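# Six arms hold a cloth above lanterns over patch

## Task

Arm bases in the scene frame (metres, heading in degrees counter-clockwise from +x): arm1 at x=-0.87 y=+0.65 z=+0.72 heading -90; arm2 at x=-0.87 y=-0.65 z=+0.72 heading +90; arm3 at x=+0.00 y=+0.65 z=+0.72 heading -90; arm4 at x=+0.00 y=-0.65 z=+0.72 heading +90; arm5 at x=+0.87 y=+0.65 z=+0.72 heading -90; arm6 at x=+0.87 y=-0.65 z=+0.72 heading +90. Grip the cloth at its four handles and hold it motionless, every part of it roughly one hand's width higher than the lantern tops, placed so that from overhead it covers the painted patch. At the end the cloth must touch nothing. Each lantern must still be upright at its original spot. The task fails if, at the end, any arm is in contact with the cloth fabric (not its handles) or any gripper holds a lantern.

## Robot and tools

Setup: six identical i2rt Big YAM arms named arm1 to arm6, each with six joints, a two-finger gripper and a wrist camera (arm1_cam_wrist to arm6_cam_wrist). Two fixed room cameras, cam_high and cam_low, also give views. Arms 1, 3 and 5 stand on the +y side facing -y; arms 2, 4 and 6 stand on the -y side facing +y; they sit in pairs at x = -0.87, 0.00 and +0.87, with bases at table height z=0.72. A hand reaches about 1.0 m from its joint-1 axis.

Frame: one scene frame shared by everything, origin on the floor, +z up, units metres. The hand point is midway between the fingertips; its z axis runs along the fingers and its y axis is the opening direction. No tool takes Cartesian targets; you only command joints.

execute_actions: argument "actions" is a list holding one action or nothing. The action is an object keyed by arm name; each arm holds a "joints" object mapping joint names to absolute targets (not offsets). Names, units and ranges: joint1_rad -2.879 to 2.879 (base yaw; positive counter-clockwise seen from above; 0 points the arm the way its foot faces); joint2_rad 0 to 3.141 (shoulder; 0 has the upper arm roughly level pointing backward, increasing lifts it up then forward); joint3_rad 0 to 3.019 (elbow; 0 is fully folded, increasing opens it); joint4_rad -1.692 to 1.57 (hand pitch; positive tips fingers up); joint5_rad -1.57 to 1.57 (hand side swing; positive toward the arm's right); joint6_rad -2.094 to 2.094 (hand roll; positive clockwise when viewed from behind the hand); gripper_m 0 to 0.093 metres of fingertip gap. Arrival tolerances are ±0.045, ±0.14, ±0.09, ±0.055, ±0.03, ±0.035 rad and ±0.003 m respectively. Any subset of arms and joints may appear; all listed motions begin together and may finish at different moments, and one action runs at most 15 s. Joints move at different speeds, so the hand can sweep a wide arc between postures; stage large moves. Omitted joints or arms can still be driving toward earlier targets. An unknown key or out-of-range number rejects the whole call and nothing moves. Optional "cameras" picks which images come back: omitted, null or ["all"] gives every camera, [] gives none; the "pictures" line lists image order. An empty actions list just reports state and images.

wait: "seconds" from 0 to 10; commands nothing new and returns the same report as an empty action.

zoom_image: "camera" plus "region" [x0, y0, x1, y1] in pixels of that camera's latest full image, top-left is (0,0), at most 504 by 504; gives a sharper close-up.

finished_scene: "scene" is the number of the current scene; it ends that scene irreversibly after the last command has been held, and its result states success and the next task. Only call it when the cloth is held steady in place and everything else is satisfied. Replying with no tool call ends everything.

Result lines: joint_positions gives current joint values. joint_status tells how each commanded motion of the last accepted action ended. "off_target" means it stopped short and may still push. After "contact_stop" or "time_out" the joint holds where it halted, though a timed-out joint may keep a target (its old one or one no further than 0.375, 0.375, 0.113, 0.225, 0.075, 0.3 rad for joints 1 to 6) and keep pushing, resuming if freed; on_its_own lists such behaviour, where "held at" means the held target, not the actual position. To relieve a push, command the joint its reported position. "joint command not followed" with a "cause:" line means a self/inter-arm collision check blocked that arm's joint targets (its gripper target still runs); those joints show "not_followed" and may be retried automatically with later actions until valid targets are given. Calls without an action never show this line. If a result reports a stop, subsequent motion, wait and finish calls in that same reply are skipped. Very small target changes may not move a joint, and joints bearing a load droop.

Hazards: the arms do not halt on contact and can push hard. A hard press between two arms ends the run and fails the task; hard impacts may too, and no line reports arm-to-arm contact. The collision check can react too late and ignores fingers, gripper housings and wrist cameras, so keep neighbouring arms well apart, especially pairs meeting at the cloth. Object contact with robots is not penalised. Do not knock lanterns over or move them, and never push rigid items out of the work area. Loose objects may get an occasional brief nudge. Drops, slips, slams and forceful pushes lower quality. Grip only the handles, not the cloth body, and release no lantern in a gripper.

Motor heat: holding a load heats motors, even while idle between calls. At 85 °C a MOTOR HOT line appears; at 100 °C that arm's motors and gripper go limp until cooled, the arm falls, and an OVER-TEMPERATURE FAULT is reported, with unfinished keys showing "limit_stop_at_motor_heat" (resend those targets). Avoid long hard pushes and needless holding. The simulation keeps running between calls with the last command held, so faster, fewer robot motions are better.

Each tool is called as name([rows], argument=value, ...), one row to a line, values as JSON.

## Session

execute_actions(actions=[])

Scene clock: 0.00 s.
Motor temperatures (°C, as the motors report them): arm1=[24 24 23 23 24 26] | arm2=[23 27 27 24 25 24] | arm3=[23 28 27 25 25 26] | arm4=[24 24 26 27 25 24] | arm5=[25 24 26 25 24 24] | arm6=[24 27 30 25 24 25]
arm1.joint_positions: joint1_rad=+0.009 joint2_rad=+0.439 joint3_rad=+1.471 joint4_rad=-1.531 joint5_rad=+0.015 joint6_rad=+0.012 gripper_m=+0.094
arm1.joint_status: not commanded
arm1.hand: x=-0.8774 y=+0.5353 z=+1.3694 quat_wxyz=(-0.361, -0.617, -0.596, +0.366) (m; scene frame)
arm2.joint_positions: joint1_rad=-0.003 joint2_rad=+0.431 joint3_rad=+1.472 joint4_rad=-1.525 joint5_rad=+0.004 joint6_rad=-0.017 gripper_m=+0.095
arm2.joint_status: not commanded
arm2.hand: x=-0.8703 y=-0.5264 z=+1.3414 quat_wxyz=(-0.355, +0.625, -0.589, -0.369) (m; scene frame)
arm3.joint_positions: joint1_rad=-0.005 joint2_rad=+0.449 joint3_rad=+1.456 joint4_rad=-1.551 joint5_rad=+0.002 joint6_rad=-0.012 gripper_m=+0.095
arm3.joint_status: not commanded
arm3.hand: x=+0.0013 y=+0.5239 z=+1.2888 quat_wxyz=(-0.342, -0.613, -0.620, +0.350) (m; scene frame)
arm4.joint_positions: joint1_rad=-0.016 joint2_rad=+0.453 joint3_rad=+1.462 joint4_rad=-1.546 joint5_rad=-0.012 joint6_rad=+0.004 gripper_m=+0.095
arm4.joint_status: not commanded
arm4.hand: x=+0.0025 y=-0.5231 z=+1.3441 quat_wxyz=(-0.337, +0.620, -0.611, -0.360) (m; scene frame)
arm5.joint_positions: joint1_rad=+0.011 joint2_rad=+0.455 joint3_rad=+1.476 joint4_rad=-1.530 joint5_rad=-0.017 joint6_rad=+0.004 gripper_m=+0.095
arm5.joint_status: not commanded
arm5.hand: x=+0.8713 y=+0.5247 z=+1.2914 quat_wxyz=(-0.364, -0.608, -0.611, +0.352) (m; scene frame)
arm6.joint_positions: joint1_rad=-0.008 joint2_rad=+0.425 joint3_rad=+1.451 joint4_rad=-1.553 joint5_rad=+0.008 joint6_rad=-0.008 gripper_m=+0.094
arm6.joint_status: not commanded
arm6.hand: x=+0.8703 y=-0.5274 z=+1.2973 quat_wxyz=(-0.354, +0.616, -0.615, -0.342) (m; scene frame)
pictures: arm1_cam_wrist, arm2_cam_wrist, arm3_cam_wrist, arm4_cam_wrist, arm5_cam_wrist, arm6_cam_wrist, cam_high, cam_low
Images, in order (width x height): arm1_cam_wrist 504x504, arm2_cam_wrist 504x504, arm3_cam_wrist 504x504, arm4_cam_wrist 504x504, arm5_cam_wrist 504x504, arm6_cam_wrist 504x504, cam_high 896x504, cam_low 896x504.

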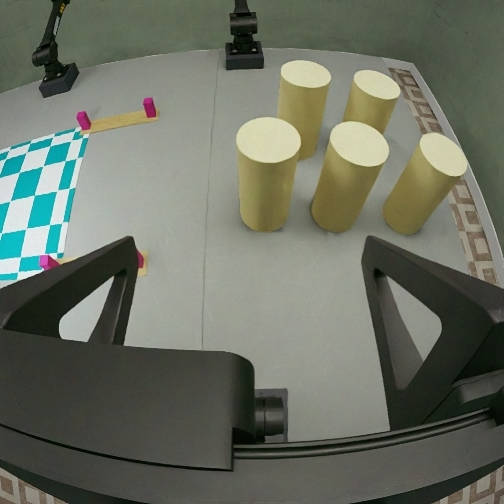

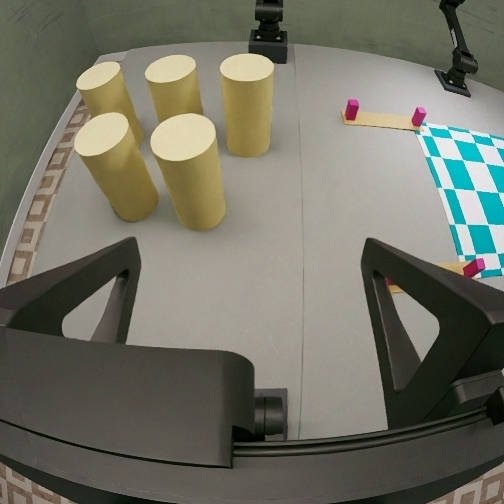

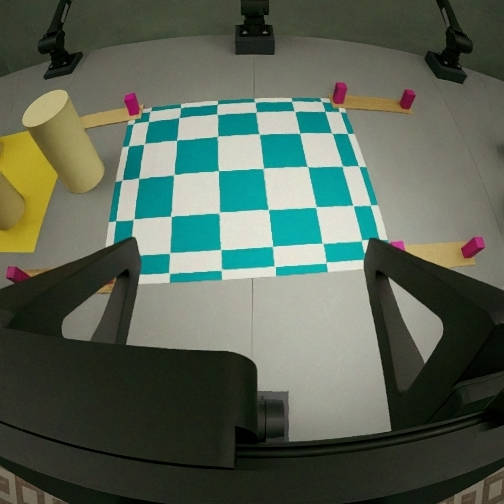

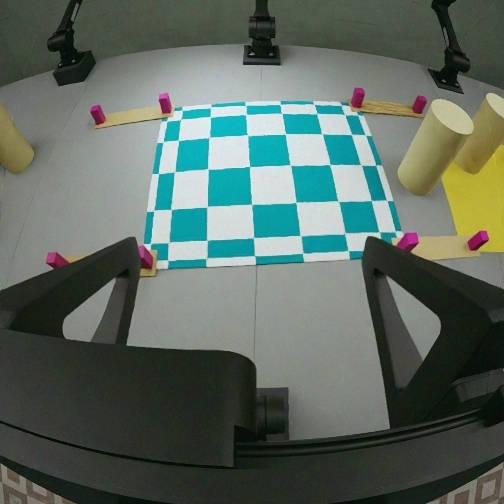

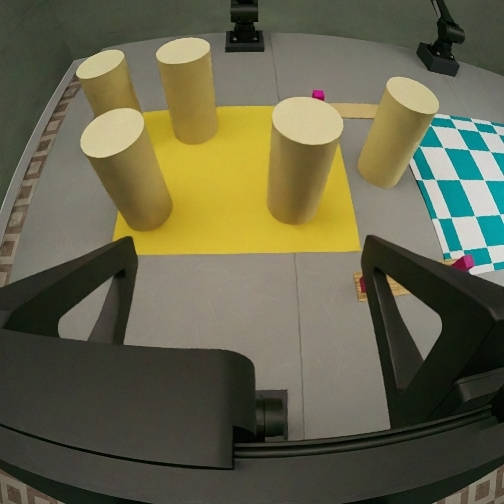

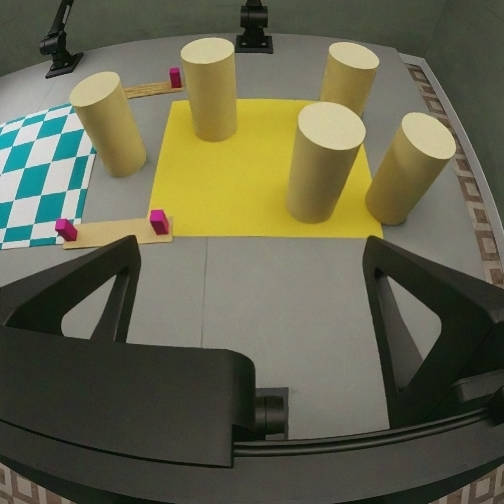

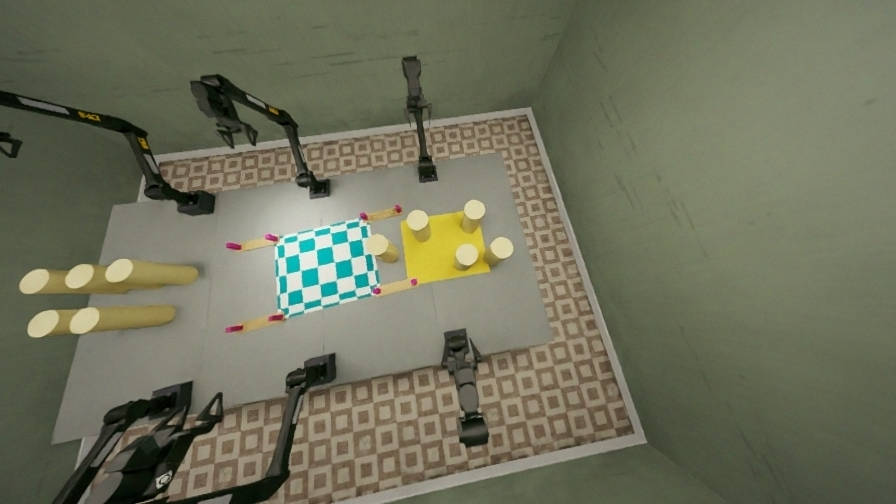

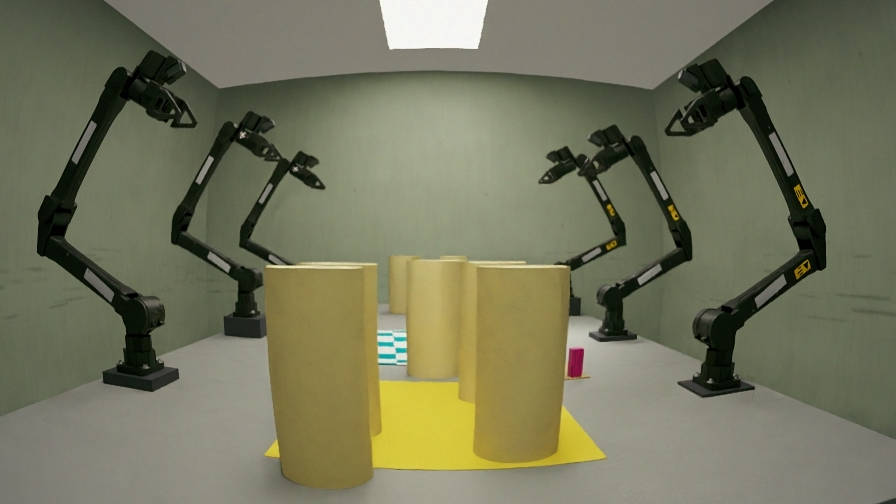

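execute_actions([
  {"arm3":{"joints":{"joint1_rad":-0.72,"joint2_rad":1.69,"joint3_rad":1.36,"joint4_rad":-1.2,"joint6_rad":-0.79}},"arm4":{"joints":{"joint1_rad":0.61,"joint2_rad":1.675,"joint3_rad":1.15,"joint4_rad":-1.03,"joint6_rad":0.55}},"arm5":{"joints":{"joint1_rad":-1.01,"joint2_rad":2.01,"joint3_rad":1.83,"joint4_rad":-1.35,"joint6_rad":-1.09}},"arm6":{"joints":{"joint1_rad":0.855,"joint2_rad":2.035,"joint3_rad":1.86,"joint4_rad":-1.35,"joint6_rad":0.79}}},
], cameras=["arm3_cam_wrist","arm4_cam_wrist","arm5_cam_wrist","arm6_cam_wrist"])

Scene clock: 14.07 s.
Motor temperatures (°C, as the motors report them): arm1=[24 24 25 24 24 26] | arm2=[23 27 29 24 25 24] | arm3=[23 28 28 25 25 26] | arm4=[24 24 27 27 25 24] | arm5=[25 24 27 25 24 24] | arm6=[24 27 31 25 24 25]
arm1.joint_positions: joint1_rad=+0.009 joint2_rad=+0.439 joint3_rad=+1.471 joint4_rad=-1.531 joint5_rad=+0.015 joint6_rad=+0.012 gripper_m=+0.094
arm1.joint_status: not commanded
arm1.hand: x=-0.8774 y=+0.5353 z=+1.3694 quat_wxyz=(-0.361, -0.617, -0.596, +0.366) (m; scene frame)
arm2.joint_positions: joint1_rad=-0.003 joint2_rad=+0.431 joint3_rad=+1.472 joint4_rad=-1.525 joint5_rad=+0.004 joint6_rad=-0.017 gripper_m=+0.095
arm2.joint_status: not commanded
arm2.hand: x=-0.8703 y=-0.5264 z=+1.3414 quat_wxyz=(-0.355, +0.625, -0.589, -0.369) (m; scene frame)
arm3.joint_positions: joint1_rad=-0.721 joint2_rad=+1.684 joint3_rad=+1.342 joint4_rad=-1.207 joint5_rad=+0.002 joint6_rad=-0.782 gripper_m=+0.095
arm3.joint_status: all done
arm3.hand: x=-0.3263 y=+0.2750 z=+0.8630 quat_wxyz=(+0.003, -0.683, -0.730, +0.011) (m; scene frame)
arm4.joint_positions: joint1_rad=+0.615 joint2_rad=+1.671 joint3_rad=+1.146 joint4_rad=-1.042 joint5_rad=-0.011 joint6_rad=+0.533 gripper_m=+0.095
arm4.joint_status: all done
arm4.hand: x=-0.2780 y=-0.2854 z=+0.8553 quat_wxyz=(+0.010, +0.747, -0.665, -0.007) (m; scene frame)
arm5.joint_positions: joint1_rad=-1.013 joint2_rad=+2.003 joint3_rad=+1.804 joint4_rad=-1.349 joint5_rad=-0.018 joint6_rad=-1.077 gripper_m=+0.095
arm5.joint_status: all done
arm5.hand: x=+0.3395 y=+0.3246 z=+0.8512 quat_wxyz=(-0.007, -0.688, -0.725, +0.013) (m; scene frame)
arm6.joint_positions: joint1_rad=+0.863 joint2_rad=+2.021 joint3_rad=+1.852 joint4_rad=-1.345 joint5_rad=+0.009 joint6_rad=+0.779 gripper_m=+0.094
arm6.joint_status: all done
arm6.hand: x=+0.3843 y=-0.2340 z=+0.8722 quat_wxyz=(+0.000, +0.737, -0.675, -0.022) (m; scene frame)
pictures: arm3_cam_wrist, arm4_cam_wrist, arm5_cam_wrist, arm6_cam_wrist
Images, in order (width x height): arm3_cam_wrist 504x504, arm4_cam_wrist 504x504, arm5_cam_wrist 504x504, arm6_cam_wrist 504x504.

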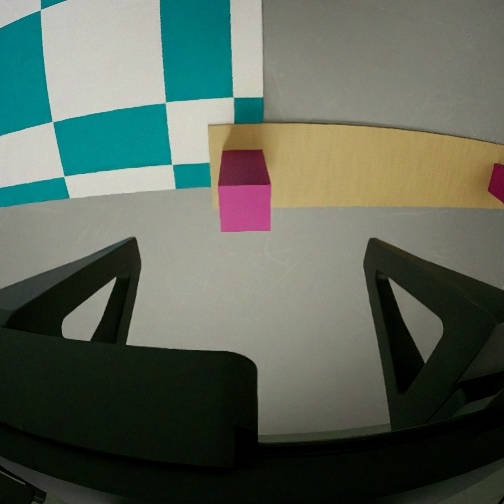

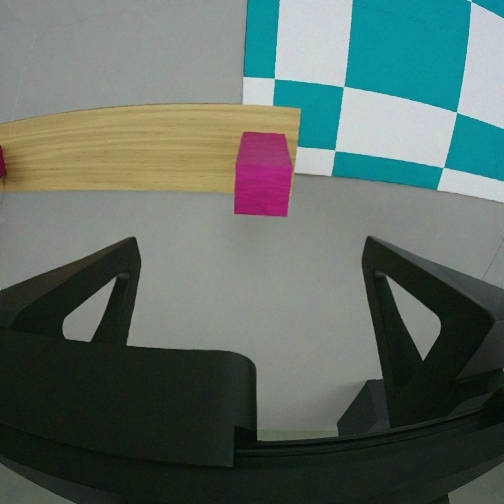

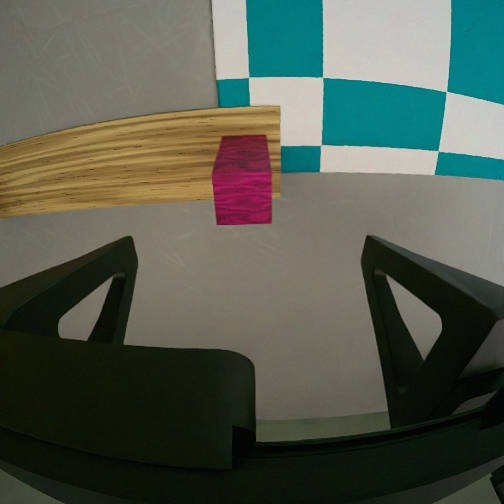

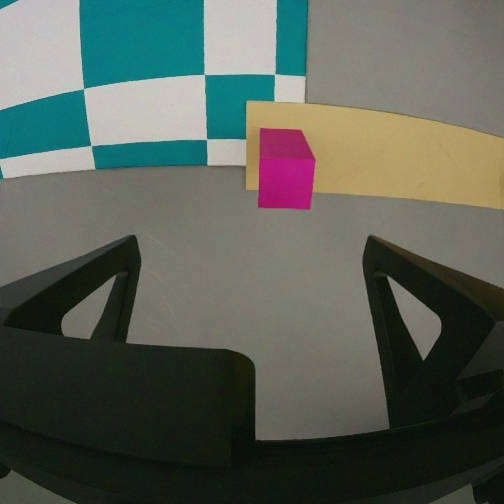

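execute_actions([
  {"arm3":{"joints":{"joint1_rad":-0.735,"joint2_rad":1.775,"joint3_rad":1.18,"joint4_rad":-0.94}},"arm4":{"joints":{"joint2_rad":1.81,"joint3_rad":1.05,"joint4_rad":-0.79}},"arm5":{"joints":{"joint2_rad":2.07,"joint3_rad":1.665,"joint4_rad":-1.14}},"arm6":{"joints":{"joint1_rad":0.845,"joint2_rad":2.11,"joint3_rad":1.67,"joint4_rad":-1.12}}},
], cameras=["arm3_cam_wrist","arm4_cam_wrist","arm5_cam_wrist","arm6_cam_wrist"])

Scene clock: 26.43 s.
Motor temperatures (°C, as the motors report them): arm1=[24 24 25 24 24 26] | arm2=[23 27 29 24 25 24] | arm3=[23 28 30 25 25 26] | arm4=[24 24 28 27 25 25] | arm5=[25 26 29 25 24 24] | arm6=[24 29 33 25 24 25]
arm1.joint_positions: joint1_rad=+0.009 joint2_rad=+0.439 joint3_rad=+1.471 joint4_rad=-1.531 joint5_rad=+0.015 joint6_rad=+0.012 gripper_m=+0.094
arm1.joint_status: not commanded
arm1.hand: x=-0.8774 y=+0.5353 z=+1.3694 quat_wxyz=(-0.361, -0.617, -0.596, +0.366) (m; scene frame)
arm2.joint_positions: joint1_rad=-0.003 joint2_rad=+0.431 joint3_rad=+1.472 joint4_rad=-1.525 joint5_rad=+0.004 joint6_rad=-0.017 gripper_m=+0.095
arm2.joint_status: not commanded
arm2.hand: x=-0.8703 y=-0.5264 z=+1.3414 quat_wxyz=(-0.355, +0.625, -0.589, -0.369) (m; scene frame)
arm3.joint_positions: joint1_rad=-0.721 joint2_rad=+1.781 joint3_rad=+1.157 joint4_rad=-0.953 joint5_rad=+0.002 joint6_rad=-0.782 gripper_m=+0.095
arm3.joint_status: all done
arm3.hand: x=-0.3126 y=+0.2916 z=+0.7551 quat_wxyz=(+0.003, -0.683, -0.730, -0.003) (m; scene frame)
arm4.joint_positions: joint1_rad=+0.615 joint2_rad=+1.822 joint3_rad=+1.039 joint4_rad=-0.803 joint5_rad=-0.011 joint6_rad=+0.533 gripper_m=+0.095
arm4.joint_status: all done
arm4.hand: x=-0.2732 y=-0.2935 z=+0.7574 quat_wxyz=(+0.012, +0.747, -0.665, +0.002) (m; scene frame)
arm5.joint_positions: joint1_rad=-1.013 joint2_rad=+2.069 joint3_rad=+1.656 joint4_rad=-1.155 joint5_rad=-0.018 joint6_rad=-1.077 gripper_m=+0.095
arm5.joint_status: all done
arm5.hand: x=+0.3476 y=+0.3294 z=+0.7583 quat_wxyz=(-0.009, -0.688, -0.725, +0.003) (m; scene frame)
arm6.joint_positions: joint1_rad=+0.852 joint2_rad=+2.112 joint3_rad=+1.670 joint4_rad=-1.131 joint5_rad=+0.009 joint6_rad=+0.779 gripper_m=+0.094
arm6.joint_status: all done
arm6.hand: x=+0.4029 y=-0.2424 z=+0.7513 quat_wxyz=(-0.001, +0.734, -0.679, +0.007) (m; scene frame)
pictures: arm3_cam_wrist, arm4_cam_wrist, arm5_cam_wrist, arm6_cam_wrist
Images, in order (width x height): arm3_cam_wrist 504x504, arm4_cam_wrist 504x504, arm5_cam_wrist 504x504, arm6_cam_wrist 504x504.

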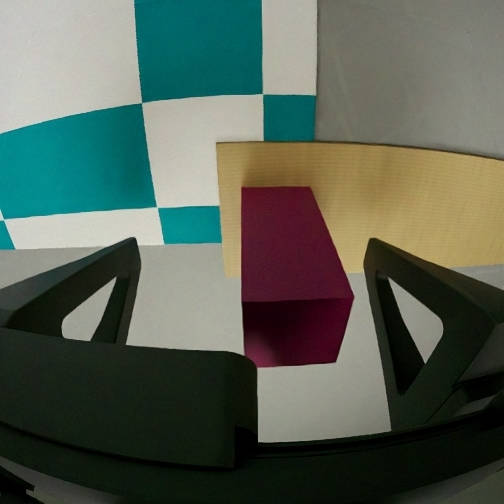

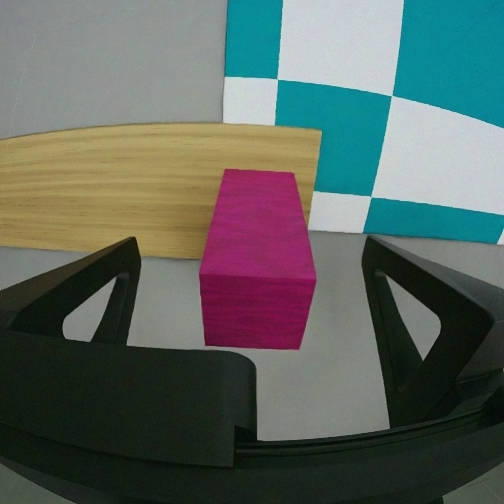

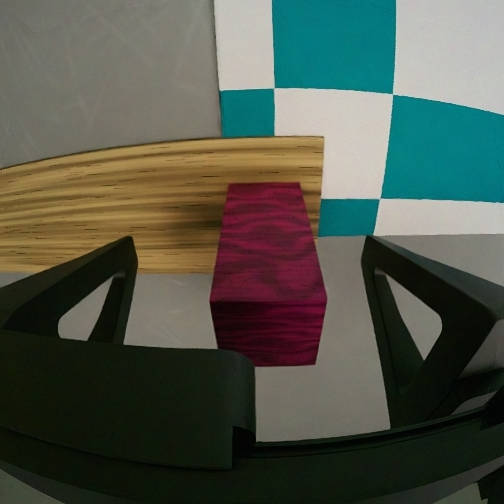

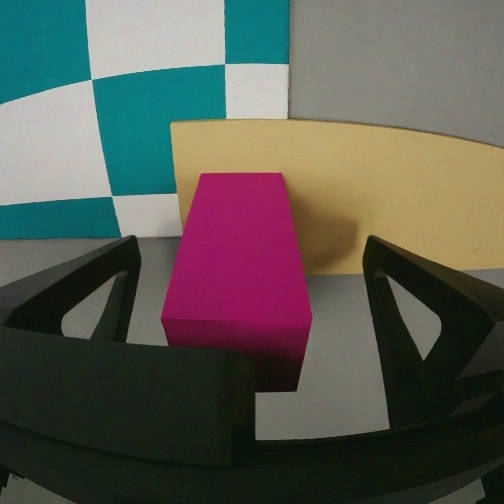

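execute_actions([
  {"arm3":{"joints":{"gripper_m":0}},"arm4":{"joints":{"gripper_m":0}},"arm5":{"joints":{"gripper_m":0}},"arm6":{"joints":{"gripper_m":0}}},
], cameras=[])

execute_actions([
  {"arm3":{"joints":{"joint2_rad":1.61,"joint3_rad":1.58,"joint4_rad":-1.52}},"arm4":{"joints":{"joint2_rad":1.54,"joint3_rad":1.37,"joint4_rad":-1.36}},"arm5":{"joints":{"joint2_rad":1.95,"joint3_rad":2.06,"joint4_rad":-1.6}},"arm6":{"joints":{"joint2_rad":1.97,"joint3_rad":2.06,"joint4_rad":-1.58}}},
], cameras=[])

execute_actions([
  {"arm3":{"joints":{"joint2_rad":1.48,"joint3_rad":2.02,"joint4_rad":-1.68}},"arm4":{"joints":{"joint2_rad":1.42,"joint3_rad":1.84,"joint4_rad":-1.68}},"arm5":{"joints":{"joint2_rad":1.8,"joint3_rad":2.42,"joint4_rad":-1.68}},"arm6":{"joints":{"joint2_rad":1.83,"joint3_rad":2.43,"joint4_rad":-1.68}}},
], cameras=[])

execute_actions([
  {"arm3":{"joints":{"joint1_rad":-0.26,"joint6_rad":-0.4,"joint2_rad":1.23,"joint3_rad":1.8}},"arm4":{"joints":{"joint1_rad":0.29,"joint6_rad":0.2,"joint2_rad":1.11,"joint3_rad":1.58}},"arm5":{"joints":{"joint1_rad":-0.66,"joint6_rad":-0.75,"joint2_rad":1.44,"joint3_rad":1.98}},"arm6":{"joints":{"joint1_rad":0.74,"joint6_rad":0.7,"joint2_rad":1.34,"joint3_rad":1.88}}},
], cameras=[])

execute_actions([
  {"arm3":{"joints":{"joint1_rad":0.13,"joint6_rad":0.1,"joint2_rad":1.2,"joint3_rad":1.77}},"arm4":{"joints":{"joint1_rad":-0.18,"joint6_rad":-0.15,"joint2_rad":1.08,"joint3_rad":1.56}},"arm5":{"joints":{"joint1_rad":-0.36,"joint6_rad":-0.4,"joint2_rad":1.26,"joint3_rad":1.82}},"arm6":{"joints":{"joint1_rad":0.42,"joint6_rad":0.4,"joint2_rad":1.11,"joint3_rad":1.7}}},
], cameras=[])

execute_actions([
  {"arm3":{"joints":{"joint1_rad":0.49,"joint6_rad":0.47,"joint2_rad":1.32,"joint3_rad":1.86}},"arm4":{"joints":{"joint1_rad":-0.58,"joint6_rad":-0.54,"joint2_rad":1.24,"joint3_rad":1.68}},"arm5":{"joints":{"joint1_rad":0.03,"joint6_rad":0.0,"joint2_rad":1.19,"joint3_rad":1.76}},"arm6":{"joints":{"joint1_rad":-0.03,"joint6_rad":0,"joint2_rad":1.03,"joint3_rad":1.64}}},
], cameras=[])

execute_actions([
  {"arm3":{"joints":{"joint1_rad":0.76,"joint6_rad":0.74,"joint2_rad":1.57,"joint3_rad":2.12}},"arm4":{"joints":{"joint1_rad":-0.87,"joint6_rad":-0.83,"joint2_rad":1.51,"joint3_rad":1.92}},"arm5":{"joints":{"joint1_rad":0.42,"joint6_rad":0.4,"joint2_rad":1.28,"joint3_rad":1.83}},"arm6":{"joints":{"joint1_rad":-0.49,"joint6_rad":-0.47,"joint2_rad":1.15,"joint3_rad":1.72}}},
], cameras=[])

execute_actions([
  {"arm3":{"joints":{"joint1_rad":1.02,"joint6_rad":0.98,"joint2_rad":1.825,"joint3_rad":2.42}},"arm4":{"joints":{"joint1_rad":-0.99,"joint6_rad":-0.93,"joint2_rad":1.9,"joint3_rad":2.4}},"arm5":{"joints":{"joint1_rad":0.82,"joint6_rad":0.77,"joint2_rad":1.45,"joint3_rad":1.96}},"arm6":{"joints":{"joint1_rad":-0.77,"joint6_rad":-0.73,"joint2_rad":1.52,"joint3_rad":2.01}}},
], cameras=["cam_low","cam_high"])

Scene clock: 53.33 s.
Motor temperatures (°C, as the motors report them): arm1=[24 24 25 24 24 26] | arm2=[23 27 30 24 25 24] | arm3=[23 29 31 25 25 26] | arm4=[24 25 28 27 25 25] | arm5=[25 28 29 25 24 24] | arm6=[24 30 33 25 24 25]
arm1.joint_positions: joint1_rad=+0.009 joint2_rad=+0.439 joint3_rad=+1.471 joint4_rad=-1.531 joint5_rad=+0.015 joint6_rad=+0.012 gripper_m=+0.094
arm1.joint_status: not commanded
arm1.hand: x=-0.8774 y=+0.5353 z=+1.3694 quat_wxyz=(-0.361, -0.617, -0.596, +0.366) (m; scene frame)
arm2.joint_positions: joint1_rad=-0.003 joint2_rad=+0.431 joint3_rad=+1.472 joint4_rad=-1.525 joint5_rad=+0.004 joint6_rad=-0.017 gripper_m=+0.095
arm2.joint_status: not commanded
arm2.hand: x=-0.8703 y=-0.5264 z=+1.3414 quat_wxyz=(-0.355, +0.625, -0.589, -0.369) (m; scene frame)
arm3.joint_positions: joint1_rad=-0.726 joint2_rad=+1.781 joint3_rad=+1.157 joint4_rad=-0.949 joint5_rad=+0.004 joint6_rad=-0.783 gripper_m=+0.030
arm3.joint_status: gripper_m off_target (ended at +0.030, target +0.000)
arm3.hand: x=-0.3152 y=+0.2928 z=+0.7551 quat_wxyz=(+0.005, -0.685, -0.729, -0.001) (m; scene frame)
arm4.joint_positions: joint1_rad=+0.614 joint2_rad=+1.822 joint3_rad=+1.039 joint4_rad=-0.802 joint5_rad=-0.008 joint6_rad=+0.535 gripper_m=+0.029
arm4.joint_status: gripper_m off_target (ended at +0.029, target +0.000)
arm4.hand: x=-0.2724 y=-0.2927 z=+0.7574 quat_wxyz=(+0.010, +0.746, -0.666, +0.002) (m; scene frame)
arm5.joint_positions: joint1_rad=-1.012 joint2_rad=+2.069 joint3_rad=+1.656 joint4_rad=-1.150 joint5_rad=-0.019 joint6_rad=-1.081 gripper_m=+0.030
arm5.joint_status: gripper_m off_target (ended at +0.030, target +0.000)
arm5.hand: x=+0.3468 y=+0.3284 z=+0.7583 quat_wxyz=(-0.009, -0.687, -0.727, +0.006) (m; scene frame)
arm6.joint_positions: joint1_rad=+0.852 joint2_rad=+2.112 joint3_rad=+1.670 joint4_rad=-1.130 joint5_rad=+0.008 joint6_rad=+0.780 gripper_m=+0.028
arm6.joint_status: gripper_m off_target (ended at +0.028, target +0.000)
arm6.hand: x=+0.4027 y=-0.2423 z=+0.7513 quat_wxyz=(-0.001, +0.734, -0.680, +0.006) (m; scene frame)
pictures: none
No camera images: the call's "cameras" was empty. Leave "cameras" out to get every camera's image.

Scene clock: 54.77 s.
Motor temperatures (°C, as the motors report them): arm1=[24 24 25 24 24 26] | arm2=[23 27 30 24 25 24] | arm3=[23 29 31 25 25 26] | arm4=[24 25 29 27 25 25] | arm5=[25 28 30 25 24 24] | arm6=[24 31 33 25 24 25]
arm1.joint_positions: joint1_rad=+0.009 joint2_rad=+0.439 joint3_rad=+1.471 joint4_rad=-1.531 joint5_rad=+0.015 joint6_rad=+0.012 gripper_m=+0.094
arm1.joint_status: not commanded
arm1.hand: x=-0.8774 y=+0.5353 z=+1.3694 quat_wxyz=(-0.361, -0.617, -0.596, +0.366) (m; scene frame)
arm2.joint_positions: joint1_rad=-0.003 joint2_rad=+0.431 joint3_rad=+1.472 joint4_rad=-1.525 joint5_rad=+0.004 joint6_rad=-0.017 gripper_m=+0.095
arm2.joint_status: not commanded
arm2.hand: x=-0.8703 y=-0.5264 z=+1.3414 quat_wxyz=(-0.355, +0.625, -0.589, -0.369) (m; scene frame)
arm3.joint_positions: joint1_rad=-0.726 joint2_rad=+1.604 joint3_rad=+1.550 joint4_rad=-1.512 joint5_rad=-0.004 joint6_rad=-0.784 gripper_m=+0.030
arm3.joint_status: all done
arm3.hand: x=-0.3189 y=+0.2849 z=+0.9777 quat_wxyz=(+0.000, -0.684, -0.729, +0.002) (m; scene frame)
arm4.joint_positions: joint1_rad=+0.609 joint2_rad=+1.538 joint3_rad=+1.354 joint4_rad=-1.351 joint5_rad=-0.003 joint6_rad=+0.537 gripper_m=+0.029
arm4.joint_status: all done
arm4.hand: x=-0.2746 y=-0.2803 z=+0.9877 quat_wxyz=(+0.003, +0.744, -0.668, -0.021) (m; scene frame)
arm5.joint_positions: joint1_rad=-1.012 joint2_rad=+1.947 joint3_rad=+2.040 joint4_rad=-1.577 joint5_rad=-0.019 joint6_rad=-1.081 gripper_m=+0.030
arm5.joint_status: all done
arm5.hand: x=+0.3363 y=+0.3224 z=+0.9753 quat_wxyz=(+0.002, -0.686, -0.726, +0.044) (m; scene frame)
arm6.joint_positions: joint1_rad=+0.852 joint2_rad=+1.958 joint3_rad=+2.036 joint4_rad=-1.561 joint5_rad=+0.007 joint6_rad=+0.780 gripper_m=+0.028
arm6.joint_status: all done
arm6.hand: x=+0.3942 y=-0.2331 z=+0.9806 quat_wxyz=(+0.002, +0.733, -0.679, -0.038) (m; scene frame)
pictures: none
No camera images: the call's "cameras" was empty. Leave "cameras" out to get every camera's image.

Scene clock: 56.53 s.
Motor temperatures (°C, as the motors report them): arm1=[24 24 25 24 24 26] | arm2=[23 27 30 24 25 24] | arm3=[23 29 31 25 25 26] | arm4=[24 25 29 27 25 25] | arm5=[25 28 30 25 24 24] | arm6=[24 30 34 25 24 25]
arm1.joint_positions: joint1_rad=+0.009 joint2_rad=+0.439 joint3_rad=+1.471 joint4_rad=-1.531 joint5_rad=+0.015 joint6_rad=+0.012 gripper_m=+0.094
arm1.joint_status: not commanded
arm1.hand: x=-0.8774 y=+0.5353 z=+1.3694 quat_wxyz=(-0.361, -0.617, -0.596, +0.366) (m; scene frame)
arm2.joint_positions: joint1_rad=-0.003 joint2_rad=+0.431 joint3_rad=+1.472 joint4_rad=-1.525 joint5_rad=+0.004 joint6_rad=-0.017 gripper_m=+0.095
arm2.joint_status: not commanded
arm2.hand: x=-0.8703 y=-0.5264 z=+1.3414 quat_wxyz=(-0.355, +0.625, -0.589, -0.369) (m; scene frame)
arm3.joint_positions: joint1_rad=-0.726 joint2_rad=+1.471 joint3_rad=+1.989 joint4_rad=-1.678 joint5_rad=-0.006 joint6_rad=-0.784 gripper_m=+0.030
arm3.joint_status: all done
arm3.hand: x=-0.3156 y=+0.2864 z=+1.2156 quat_wxyz=(-0.007, -0.669, -0.714, +0.204) (m; scene frame)
arm4.joint_positions: joint1_rad=+0.608 joint2_rad=+1.412 joint3_rad=+1.802 joint4_rad=-1.674 joint5_rad=-0.002 joint6_rad=+0.537 gripper_m=+0.029
arm4.joint_status: all done
arm4.hand: x=-0.2658 y=-0.2871 z=+1.2166 quat_wxyz=(-0.022, +0.735, -0.662, -0.144) (m; scene frame)
arm5.joint_positions: joint1_rad=-1.012 joint2_rad=+1.812 joint3_rad=+2.411 joint4_rad=-1.661 joint5_rad=-0.019 joint6_rad=-1.081 gripper_m=+0.030
arm5.joint_status: all done
arm5.hand: x=+0.3465 y=+0.3290 z=+1.2090 quat_wxyz=(+0.057, -0.663, -0.705, +0.244) (m; scene frame)
arm6.joint_positions: joint1_rad=+0.852 joint2_rad=+1.833 joint3_rad=+2.409 joint4_rad=-1.665 joint5_rad=+0.007 joint6_rad=+0.782 gripper_m=+0.028
arm6.joint_status: all done
arm6.hand: x=+0.4010 y=-0.2368 z=+1.2095 quat_wxyz=(+0.008, +0.711, -0.663, -0.233) (m; scene frame)
pictures: none
No camera images: the call's "cameras" was empty. Leave "cameras" out to get every camera's image.

Scene clock: 58.13 s.
Motor temperatures (°C, as the motors report them): arm1=[24 24 25 24 24 26] | arm2=[23 27 30 24 25 24] | arm3=[23 29 31 25 25 26] | arm4=[24 25 29 27 25 25] | arm5=[25 28 30 25 24 24] | arm6=[24 30 34 25 24 25]
arm1.joint_positions: joint1_rad=+0.009 joint2_rad=+0.439 joint3_rad=+1.471 joint4_rad=-1.531 joint5_rad=+0.015 joint6_rad=+0.012 gripper_m=+0.094
arm1.joint_status: not commanded
arm1.hand: x=-0.8774 y=+0.5353 z=+1.3694 quat_wxyz=(-0.361, -0.617, -0.596, +0.366) (m; scene frame)
arm2.joint_positions: joint1_rad=-0.003 joint2_rad=+0.431 joint3_rad=+1.472 joint4_rad=-1.525 joint5_rad=+0.004 joint6_rad=-0.017 gripper_m=+0.095
arm2.joint_status: not commanded
arm2.hand: x=-0.8703 y=-0.5264 z=+1.3414 quat_wxyz=(-0.355, +0.625, -0.589, -0.369) (m; scene frame)
arm3.joint_positions: joint1_rad=-0.264 joint2_rad=+1.227 joint3_rad=+1.783 joint4_rad=-1.679 joint5_rad=-0.007 joint6_rad=-0.403 gripper_m=+0.030
arm3.joint_status: all done
arm3.hand: x=-0.0970 y=+0.2724 z=+1.2267 quat_wxyz=(-0.098, -0.637, -0.738, +0.198) (m; scene frame)
arm4.joint_positions: joint1_rad=+0.278 joint2_rad=+1.108 joint3_rad=+1.574 joint4_rad=-1.674 joint5_rad=+0.005 joint6_rad=+0.215 gripper_m=+0.029
arm4.joint_status: all done
arm4.hand: x=-0.0986 y=-0.3232 z=+1.2317 quat_wxyz=(-0.087, +0.727, -0.662, -0.159) (m; scene frame)
arm5.joint_positions: joint1_rad=-0.654 joint2_rad=+1.453 joint3_rad=+1.973 joint4_rad=-1.662 joint5_rad=-0.013 joint6_rad=-0.766 gripper_m=+0.030
arm5.joint_status: all done
arm5.hand: x=+0.5749 y=+0.2729 z=+1.2076 quat_wxyz=(-0.022, -0.655, -0.726, +0.211) (m; scene frame)
arm6.joint_positions: joint1_rad=+0.733 joint2_rad=+1.352 joint3_rad=+1.882 joint4_rad=-1.673 joint5_rad=+0.006 joint6_rad=+0.715 gripper_m=+0.028
arm6.joint_status: all done
arm6.hand: x=+0.5751 y=-0.3190 z=+1.2265 quat_wxyz=(-0.012, +0.699, -0.685, -0.206) (m; scene frame)
pictures: none
No camera images: the call's "cameras" was empty. Leave "cameras" out to get every camera's image.

Scene clock: 59.63 s.
Motor temperatures (°C, as the motors report them): arm1=[24 24 25 24 24 26] | arm2=[23 27 30 24 25 24] | arm3=[23 29 31 25 25 26] | arm4=[24 25 29 27 25 25] | arm5=[25 27 30 25 24 24] | arm6=[24 30 34 25 24 25]
arm1.joint_positions: joint1_rad=+0.009 joint2_rad=+0.439 joint3_rad=+1.471 joint4_rad=-1.531 joint5_rad=+0.015 joint6_rad=+0.012 gripper_m=+0.094
arm1.joint_status: not commanded
arm1.hand: x=-0.8774 y=+0.5353 z=+1.3694 quat_wxyz=(-0.361, -0.617, -0.596, +0.366) (m; scene frame)
arm2.joint_positions: joint1_rad=-0.003 joint2_rad=+0.431 joint3_rad=+1.472 joint4_rad=-1.525 joint5_rad=+0.004 joint6_rad=-0.017 gripper_m=+0.095
arm2.joint_status: not commanded
arm2.hand: x=-0.8703 y=-0.5264 z=+1.3414 quat_wxyz=(-0.355, +0.625, -0.589, -0.369) (m; scene frame)
arm3.joint_positions: joint1_rad=+0.129 joint2_rad=+1.225 joint3_rad=+1.756 joint4_rad=-1.679 joint5_rad=-0.005 joint6_rad=+0.097 gripper_m=+0.030
arm3.joint_status: all done
arm3.hand: x=+0.0539 y=+0.2644 z=+1.2149 quat_wxyz=(-0.163, -0.678, -0.705, +0.129) (m; scene frame)
arm4.joint_positions: joint1_rad=-0.181 joint2_rad=+1.106 joint3_rad=+1.551 joint4_rad=-1.674 joint5_rad=-0.001 joint6_rad=-0.138 gripper_m=+0.029
arm4.joint_status: all done
arm4.hand: x=+0.0549 y=-0.3127 z=+1.2204 quat_wxyz=(-0.131, +0.694, -0.701, -0.106) (m; scene frame)
arm5.joint_positions: joint1_rad=-0.356 joint2_rad=+1.260 joint3_rad=+1.815 joint4_rad=-1.662 joint5_rad=-0.009 joint6_rad=-0.421 gripper_m=+0.030
arm5.joint_status: all done
arm5.hand: x=+0.7243 y=+0.2718 z=+1.2209 quat_wxyz=(-0.093, -0.669, -0.706, +0.211) (m; scene frame)
arm6.joint_positions: joint1_rad=+0.423 joint2_rad=+1.113 joint3_rad=+1.709 joint4_rad=-1.673 joint5_rad=+0.004 joint6_rad=+0.417 gripper_m=+0.028
arm6.joint_status: all done
arm6.hand: x=+0.7252 y=-0.3264 z=+1.2413 quat_wxyz=(-0.086, +0.690, -0.684, -0.223) (m; scene frame)
pictures: none
No camera images: the call's "cameras" was empty. Leave "cameras" out to get every camera's image.

Scene clock: 61.07 s.
Motor temperatures (°C, as the motors report them): arm1=[24 24 25 24 24 26] | arm2=[23 27 30 24 25 24] | arm3=[23 29 31 25 25 26] | arm4=[24 25 29 27 25 25] | arm5=[25 27 30 25 24 24] | arm6=[24 30 34 25 24 25]
arm1.joint_positions: joint1_rad=+0.009 joint2_rad=+0.439 joint3_rad=+1.471 joint4_rad=-1.531 joint5_rad=+0.015 joint6_rad=+0.012 gripper_m=+0.094
arm1.joint_status: not commanded
arm1.hand: x=-0.8774 y=+0.5353 z=+1.3694 quat_wxyz=(-0.361, -0.617, -0.596, +0.366) (m; scene frame)
arm2.joint_positions: joint1_rad=-0.003 joint2_rad=+0.431 joint3_rad=+1.472 joint4_rad=-1.525 joint5_rad=+0.004 joint6_rad=-0.017 gripper_m=+0.095
arm2.joint_status: not commanded
arm2.hand: x=-0.8703 y=-0.5264 z=+1.3414 quat_wxyz=(-0.355, +0.625, -0.589, -0.369) (m; scene frame)
arm3.joint_positions: joint1_rad=+0.493 joint2_rad=+1.336 joint3_rad=+1.812 joint4_rad=-1.679 joint5_rad=-0.003 joint6_rad=+0.466 gripper_m=+0.030
arm3.joint_status: all done
arm3.hand: x=+0.2060 y=+0.2730 z=+1.1960 quat_wxyz=(-0.173, -0.684, -0.707, +0.054) (m; scene frame)
arm4.joint_positions: joint1_rad=-0.586 joint2_rad=+1.261 joint3_rad=+1.632 joint4_rad=-1.675 joint5_rad=-0.005 joint6_rad=-0.526 gripper_m=+0.029
arm4.joint_status: all done
arm4.hand: x=+0.2096 y=-0.3149 z=+1.1996 quat_wxyz=(-0.123, +0.692, -0.710, -0.038) (m; scene frame)
arm5.joint_positions: joint1_rad=+0.028 joint2_rad=+1.203 joint3_rad=+1.751 joint4_rad=-1.666 joint5_rad=-0.009 joint6_rad=-0.021 gripper_m=+0.030
arm5.joint_status: all done
arm5.hand: x=+0.8763 y=+0.2678 z=+1.2142 quat_wxyz=(-0.163, -0.676, -0.702, +0.156) (m; scene frame)
arm6.joint_positions: joint1_rad=-0.022 joint2_rad=+1.041 joint3_rad=+1.643 joint4_rad=-1.673 joint5_rad=+0.002 joint6_rad=+0.016 gripper_m=+0.028
arm6.joint_status: all done
arm6.hand: x=+0.8747 y=-0.3218 z=+1.2352 quat_wxyz=(-0.173, +0.675, -0.697, -0.168) (m; scene frame)
pictures: none
No camera images: the call's "cameras" was empty. Leave "cameras" out to get every camera's image.

Scene clock: 62.57 s.
Motor temperatures (°C, as the motors report them): arm1=[24 24 25 24 24 26] | arm2=[23 27 30 24 25 24] | arm3=[23 29 32 25 25 26] | arm4=[24 25 30 27 25 25] | arm5=[25 27 30 25 24 24] | arm6=[24 30 34 25 24 25]
arm1.joint_positions: joint1_rad=+0.009 joint2_rad=+0.439 joint3_rad=+1.471 joint4_rad=-1.531 joint5_rad=+0.015 joint6_rad=+0.012 gripper_m=+0.094
arm1.joint_status: not commanded
arm1.hand: x=-0.8774 y=+0.5353 z=+1.3694 quat_wxyz=(-0.361, -0.617, -0.596, +0.366) (m; scene frame)
arm2.joint_positions: joint1_rad=-0.003 joint2_rad=+0.431 joint3_rad=+1.472 joint4_rad=-1.525 joint5_rad=+0.004 joint6_rad=-0.017 gripper_m=+0.095
arm2.joint_status: not commanded
arm2.hand: x=-0.8703 y=-0.5264 z=+1.3414 quat_wxyz=(-0.355, +0.625, -0.589, -0.369) (m; scene frame)
arm3.joint_positions: joint1_rad=+0.768 joint2_rad=+1.594 joint3_rad=+2.064 joint4_rad=-1.679 joint5_rad=-0.001 joint6_rad=+0.736 gripper_m=+0.030
arm3.joint_status: all done
arm3.hand: x=+0.3691 y=+0.2721 z=+1.1855 quat_wxyz=(-0.178, -0.682, -0.709, +0.006) (m; scene frame)
arm4.joint_positions: joint1_rad=-0.877 joint2_rad=+1.538 joint3_rad=+1.866 joint4_rad=-1.675 joint5_rad=-0.008 joint6_rad=-0.816 gripper_m=+0.029
arm4.joint_status: all done
arm4.hand: x=+0.3721 y=-0.3199 z=+1.1792 quat_wxyz=(-0.107, +0.694, -0.712, -0.002) (m; scene frame)
arm5.joint_positions: joint1_rad=+0.422 joint2_rad=+1.292 joint3_rad=+1.785 joint4_rad=-1.669 joint5_rad=-0.009 joint6_rad=+0.381 gripper_m=+0.030
arm5.joint_status: all done
arm5.hand: x=+1.0351 y=+0.2710 z=+1.1950 quat_wxyz=(-0.184, -0.683, -0.704, +0.070) (m; scene frame)
arm6.joint_positions: joint1_rad=-0.484 joint2_rad=+1.166 joint3_rad=+1.669 joint4_rad=-1.675 joint5_rad=+0.000 joint6_rad=-0.457 gripper_m=+0.028
arm6.joint_status: all done
arm6.hand: x=+1.0373 y=-0.3205 z=+1.2069 quat_wxyz=(-0.185, +0.686, -0.701, -0.056) (m; scene frame)
pictures: none
No camera images: the call's "cameras" was empty. Leave "cameras" out to get every camera's image.

Scene clock: 63.97 s.
Motor temperatures (°C, as the motors report them): arm1=[24 24 25 24 24 26] | arm2=[23 27 30 24 25 24] | arm3=[23 29 32 25 25 26] | arm4=[24 25 30 27 25 25] | arm5=[25 27 30 25 24 24] | arm6=[24 30 35 25 24 25]
arm1.joint_positions: joint1_rad=+0.009 joint2_rad=+0.439 joint3_rad=+1.471 joint4_rad=-1.531 joint5_rad=+0.015 joint6_rad=+0.012 gripper_m=+0.094
arm1.joint_status: not commanded
arm1.hand: x=-0.8774 y=+0.5353 z=+1.3694 quat_wxyz=(-0.361, -0.617, -0.596, +0.366) (m; scene frame)
arm2.joint_positions: joint1_rad=-0.003 joint2_rad=+0.431 joint3_rad=+1.472 joint4_rad=-1.525 joint5_rad=+0.004 joint6_rad=-0.017 gripper_m=+0.095
arm2.joint_status: not commanded
arm2.hand: x=-0.8703 y=-0.5264 z=+1.3414 quat_wxyz=(-0.355, +0.625, -0.589, -0.369) (m; scene frame)
arm3.joint_positions: joint1_rad=+1.023 joint2_rad=+1.854 joint3_rad=+2.366 joint4_rad=-1.671 joint5_rad=+0.007 joint6_rad=+0.975 gripper_m=+0.030
arm3.joint_status: all done
arm3.hand: x=+0.5352 y=+0.3247 z=+1.1711 quat_wxyz=(-0.198, -0.675, -0.710, -0.040) (m; scene frame)
arm4.joint_positions: joint1_rad=-0.992 joint2_rad=+1.936 joint3_rad=+2.348 joint4_rad=-1.663 joint5_rad=-0.012 joint6_rad=-0.917 gripper_m=+0.029
arm4.joint_status: all done
arm4.hand: x=+0.5331 y=-0.2749 z=+1.1623 quat_wxyz=(-0.154, +0.685, -0.712, +0.015) (m; scene frame)
arm5.joint_positions: joint1_rad=+0.818 joint2_rad=+1.461 joint3_rad=+1.920 joint4_rad=-1.674 joint5_rad=-0.008 joint6_rad=+0.754 gripper_m=+0.030
arm5.joint_status: all done
arm5.hand: x=+1.2134 y=+0.3217 z=+1.1816 quat_wxyz=(-0.178, -0.677, -0.714, -0.004) (m; scene frame)
arm6.joint_positions: joint1_rad=-0.760 joint2_rad=+1.533 joint3_rad=+1.949 joint4_rad=-1.683 joint5_rad=-0.004 joint6_rad=-0.720 gripper_m=+0.028
arm6.joint_status: all done
arm6.hand: x=+1.2100 y=-0.2817 z=+1.1751 quat_wxyz=(-0.148, +0.688, -0.711, -0.003) (m; scene frame)
pictures: cam_high, cam_low
Images, in order (width x height): cam_high 896x504, cam_low 896x504.

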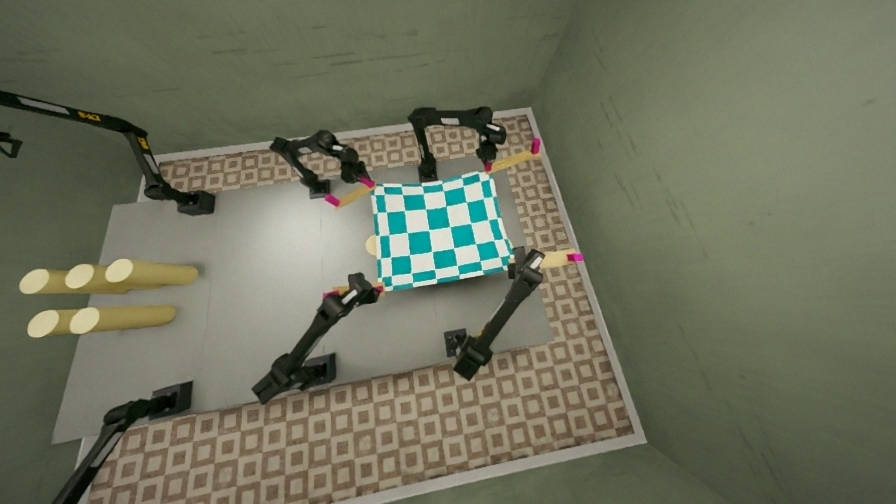

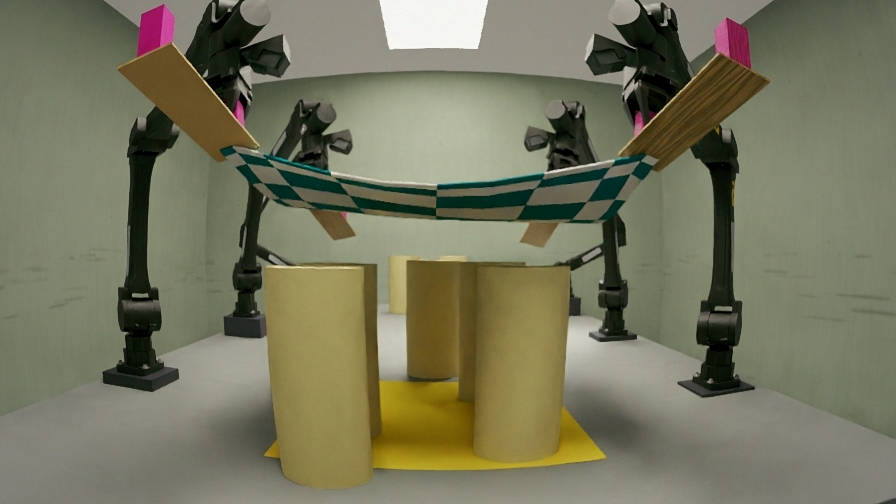

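execute_actions([
  {"arm3":{"joints":{"joint2_rad":1.785}},"arm4":{"joints":{"joint2_rad":1.87}},"arm5":{"joints":{"joint3_rad":1.99}}},
], cameras=[])

wait(seconds=2)

finished_scene(scene=2)

Scene clock: 71.60 s.
Motor temperatures (°C, as the motors report them): arm1=[24 24 25 24 24 26] | arm2=[23 27 30 24 25 24] | arm3=[23 30 33 25 25 26] | arm4=[24 26 31 27 25 25] | arm5=[25 27 31 25 24 24] | arm6=[24 29 37 25 24 25]
arm1.joint_positions: joint1_rad=+0.009 joint2_rad=+0.439 joint3_rad=+1.471 joint4_rad=-1.531 joint5_rad=+0.015 joint6_rad=+0.012 gripper_m=+0.094
arm1.joint_status: not commanded
arm1.hand: x=-0.8774 y=+0.5353 z=+1.3694 quat_wxyz=(-0.361, -0.617, -0.596, +0.366) (m; scene frame)
arm2.joint_positions: joint1_rad=-0.003 joint2_rad=+0.431 joint3_rad=+1.472 joint4_rad=-1.525 joint5_rad=+0.004 joint6_rad=-0.017 gripper_m=+0.095
arm2.joint_status: not commanded
arm2.hand: x=-0.8703 y=-0.5264 z=+1.3414 quat_wxyz=(-0.355, +0.625, -0.589, -0.369) (m; scene frame)
arm3.joint_positions: joint1_rad=+1.023 joint2_rad=+1.830 joint3_rad=+2.366 joint4_rad=-1.671 joint5_rad=+0.007 joint6_rad=+0.976 gripper_m=+0.030
arm3.joint_status: all done
arm3.hand: x=+0.5287 y=+0.3286 z=+1.1858 quat_wxyz=(-0.209, -0.673, -0.708, -0.043) (m; scene frame)
arm4.joint_positions: joint1_rad=-0.992 joint2_rad=+1.912 joint3_rad=+2.348 joint4_rad=-1.663 joint5_rad=-0.012 joint6_rad=-0.917 gripper_m=+0.029
arm4.joint_status: all done
arm4.hand: x=+0.5282 y=-0.2784 z=+1.1773 quat_wxyz=(-0.165, +0.684, -0.711, +0.017) (m; scene frame)
arm5.joint_positions: joint1_rad=+0.818 joint2_rad=+1.461 joint3_rad=+1.936 joint4_rad=-1.674 joint5_rad=-0.008 joint6_rad=+0.755 gripper_m=+0.030
arm5.joint_status: all done
arm5.hand: x=+1.2140 y=+0.3211 z=+1.1884 quat_wxyz=(-0.186, -0.676, -0.713, -0.004) (m; scene frame)
arm6.joint_positions: joint1_rad=-0.760 joint2_rad=+1.533 joint3_rad=+1.949 joint4_rad=-1.683 joint5_rad=-0.004 joint6_rad=-0.721 gripper_m=+0.028
arm6.joint_status: not commanded
arm6.hand: x=+1.2100 y=-0.2817 z=+1.1751 quat_wxyz=(-0.148, +0.688, -0.711, -0.003) (m; scene frame)
pictures: none
No camera images: the call's "cameras" was empty. Leave "cameras" out to get every camera's image.

Scene clock: 73.60 s.
Motor temperatures (°C, as the motors report them): arm1=[24 24 25 24 24 26] | arm2=[23 27 30 24 25 24] | arm3=[23 30 33 25 25 26] | arm4=[24 26 32 27 25 25] | arm5=[25 27 31 25 24 24] | arm6=[24 29 37 25 24 25]
arm1.joint_positions: joint1_rad=+0.009 joint2_rad=+0.439 joint3_rad=+1.471 joint4_rad=-1.531 joint5_rad=+0.015 joint6_rad=+0.012 gripper_m=+0.094
arm1.joint_status: not commanded
arm1.hand: x=-0.8774 y=+0.5353 z=+1.3694 quat_wxyz=(-0.361, -0.617, -0.596, +0.366) (m; scene frame)
arm2.joint_positions: joint1_rad=-0.003 joint2_rad=+0.431 joint3_rad=+1.472 joint4_rad=-1.525 joint5_rad=+0.004 joint6_rad=-0.017 gripper_m=+0.095
arm2.joint_status: not commanded
arm2.hand: x=-0.8703 y=-0.5264 z=+1.3414 quat_wxyz=(-0.355, +0.625, -0.589, -0.369) (m; scene frame)
arm3.joint_positions: joint1_rad=+1.023 joint2_rad=+1.830 joint3_rad=+2.366 joint4_rad=-1.671 joint5_rad=+0.007 joint6_rad=+0.976 gripper_m=+0.030
arm3.joint_status: all done
arm3.hand: x=+0.5287 y=+0.3286 z=+1.1858 quat_wxyz=(-0.209, -0.673, -0.708, -0.043) (m; scene frame)
arm4.joint_positions: joint1_rad=-0.992 joint2_rad=+1.912 joint3_rad=+2.348 joint4_rad=-1.663 joint5_rad=-0.012 joint6_rad=-0.917 gripper_m=+0.029
arm4.joint_status: all done
arm4.hand: x=+0.5282 y=-0.2784 z=+1.1773 quat_wxyz=(-0.165, +0.684, -0.711, +0.017) (m; scene frame)
arm5.joint_positions: joint1_rad=+0.818 joint2_rad=+1.461 joint3_rad=+1.936 joint4_rad=-1.674 joint5_rad=-0.008 joint6_rad=+0.755 gripper_m=+0.030
arm5.joint_status: all done
arm5.hand: x=+1.2140 y=+0.3211 z=+1.1884 quat_wxyz=(-0.186, -0.676, -0.713, -0.004) (m; scene frame)
arm6.joint_positions: joint1_rad=-0.760 joint2_rad=+1.533 joint3_rad=+1.949 joint4_rad=-1.683 joint5_rad=-0.004 joint6_rad=-0.721 gripper_m=+0.028
arm6.joint_status: not commanded
arm6.hand: x=+1.2100 y=-0.2817 z=+1.1751 quat_wxyz=(-0.148, +0.688, -0.711, -0.003) (m; scene frame)
wait: 2.00 s; at rest by 0.27 s
pictures: arm1_cam_wrist, arm2_cam_wrist, arm3_cam_wrist, arm4_cam_wrist, arm5_cam_wrist, arm6_cam_wrist, cam_high, cam_low
Images, in order (width x height): arm1_cam_wrist 504x504, arm2_cam_wrist 504x504, arm3_cam_wrist 504x504, arm4_cam_wrist 504x504, arm5_cam_wrist 504x504, arm6_cam_wrist 504x504, cam_high 896x504, cam_low 896x504.

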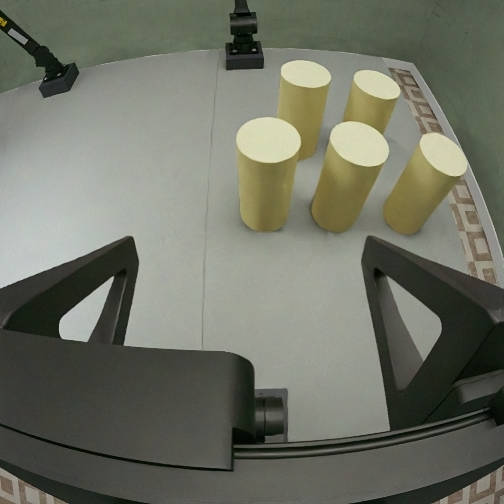

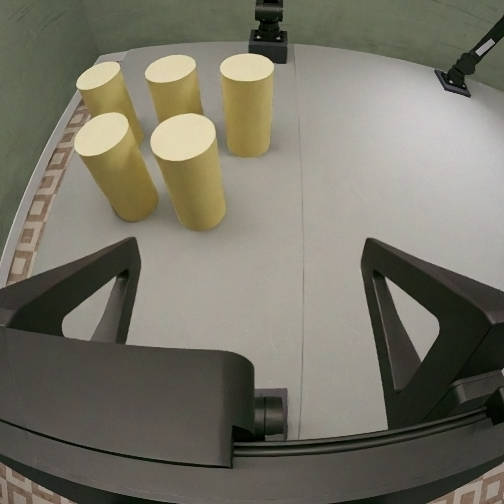

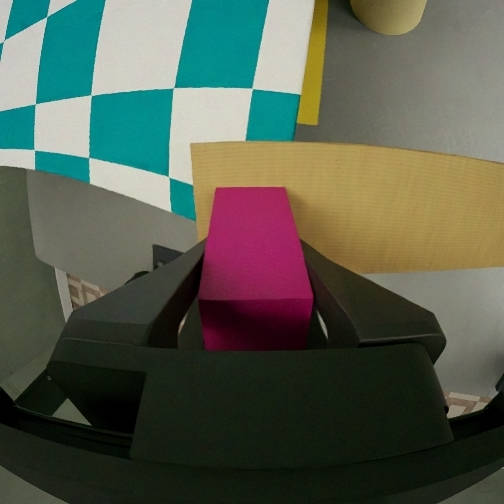

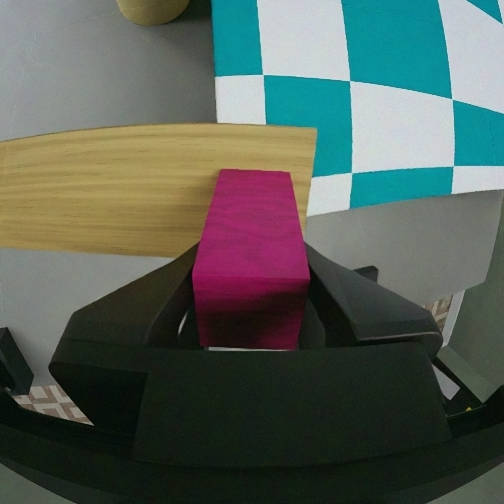

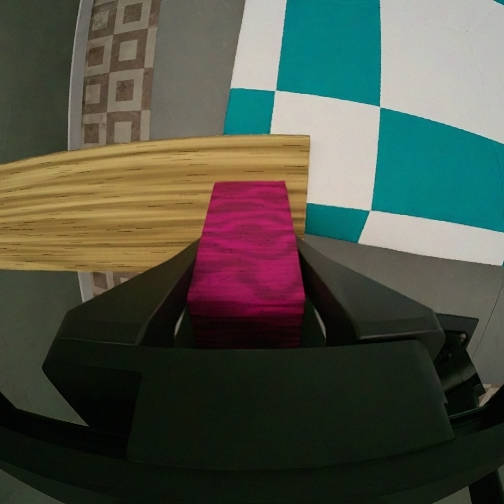

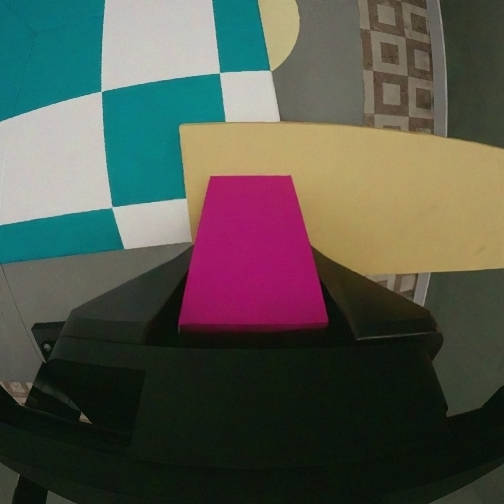

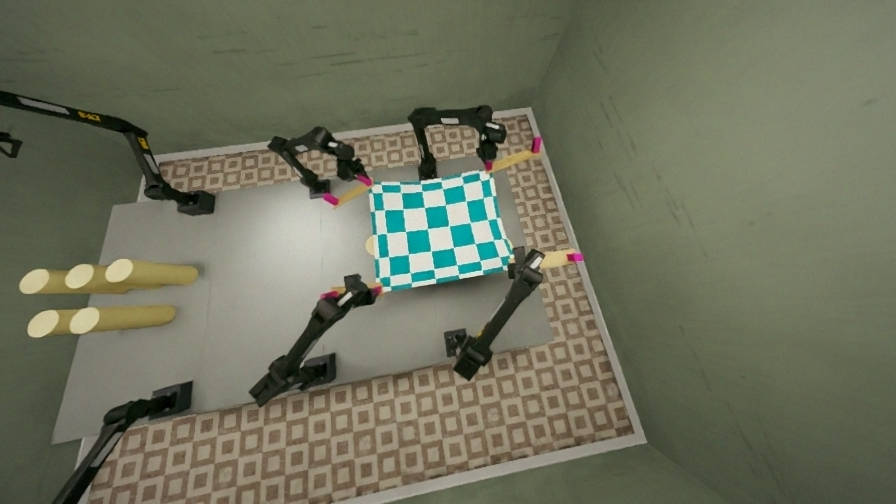

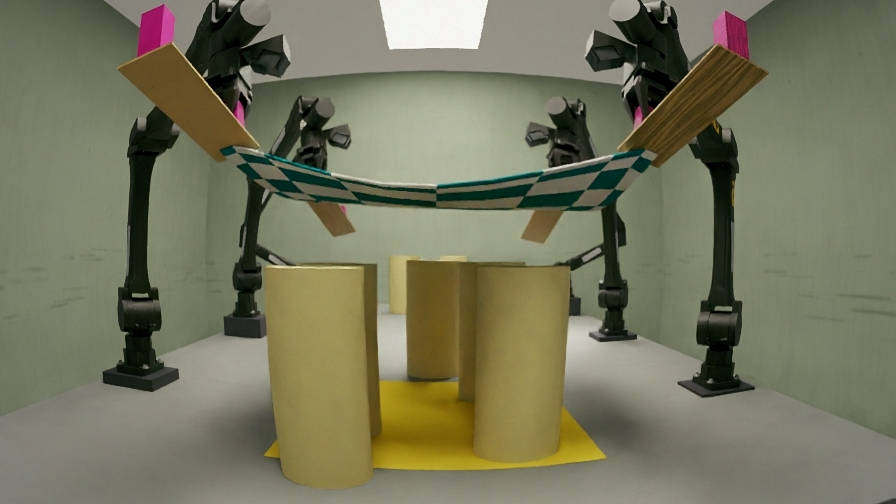

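The scene is finished: the task was done.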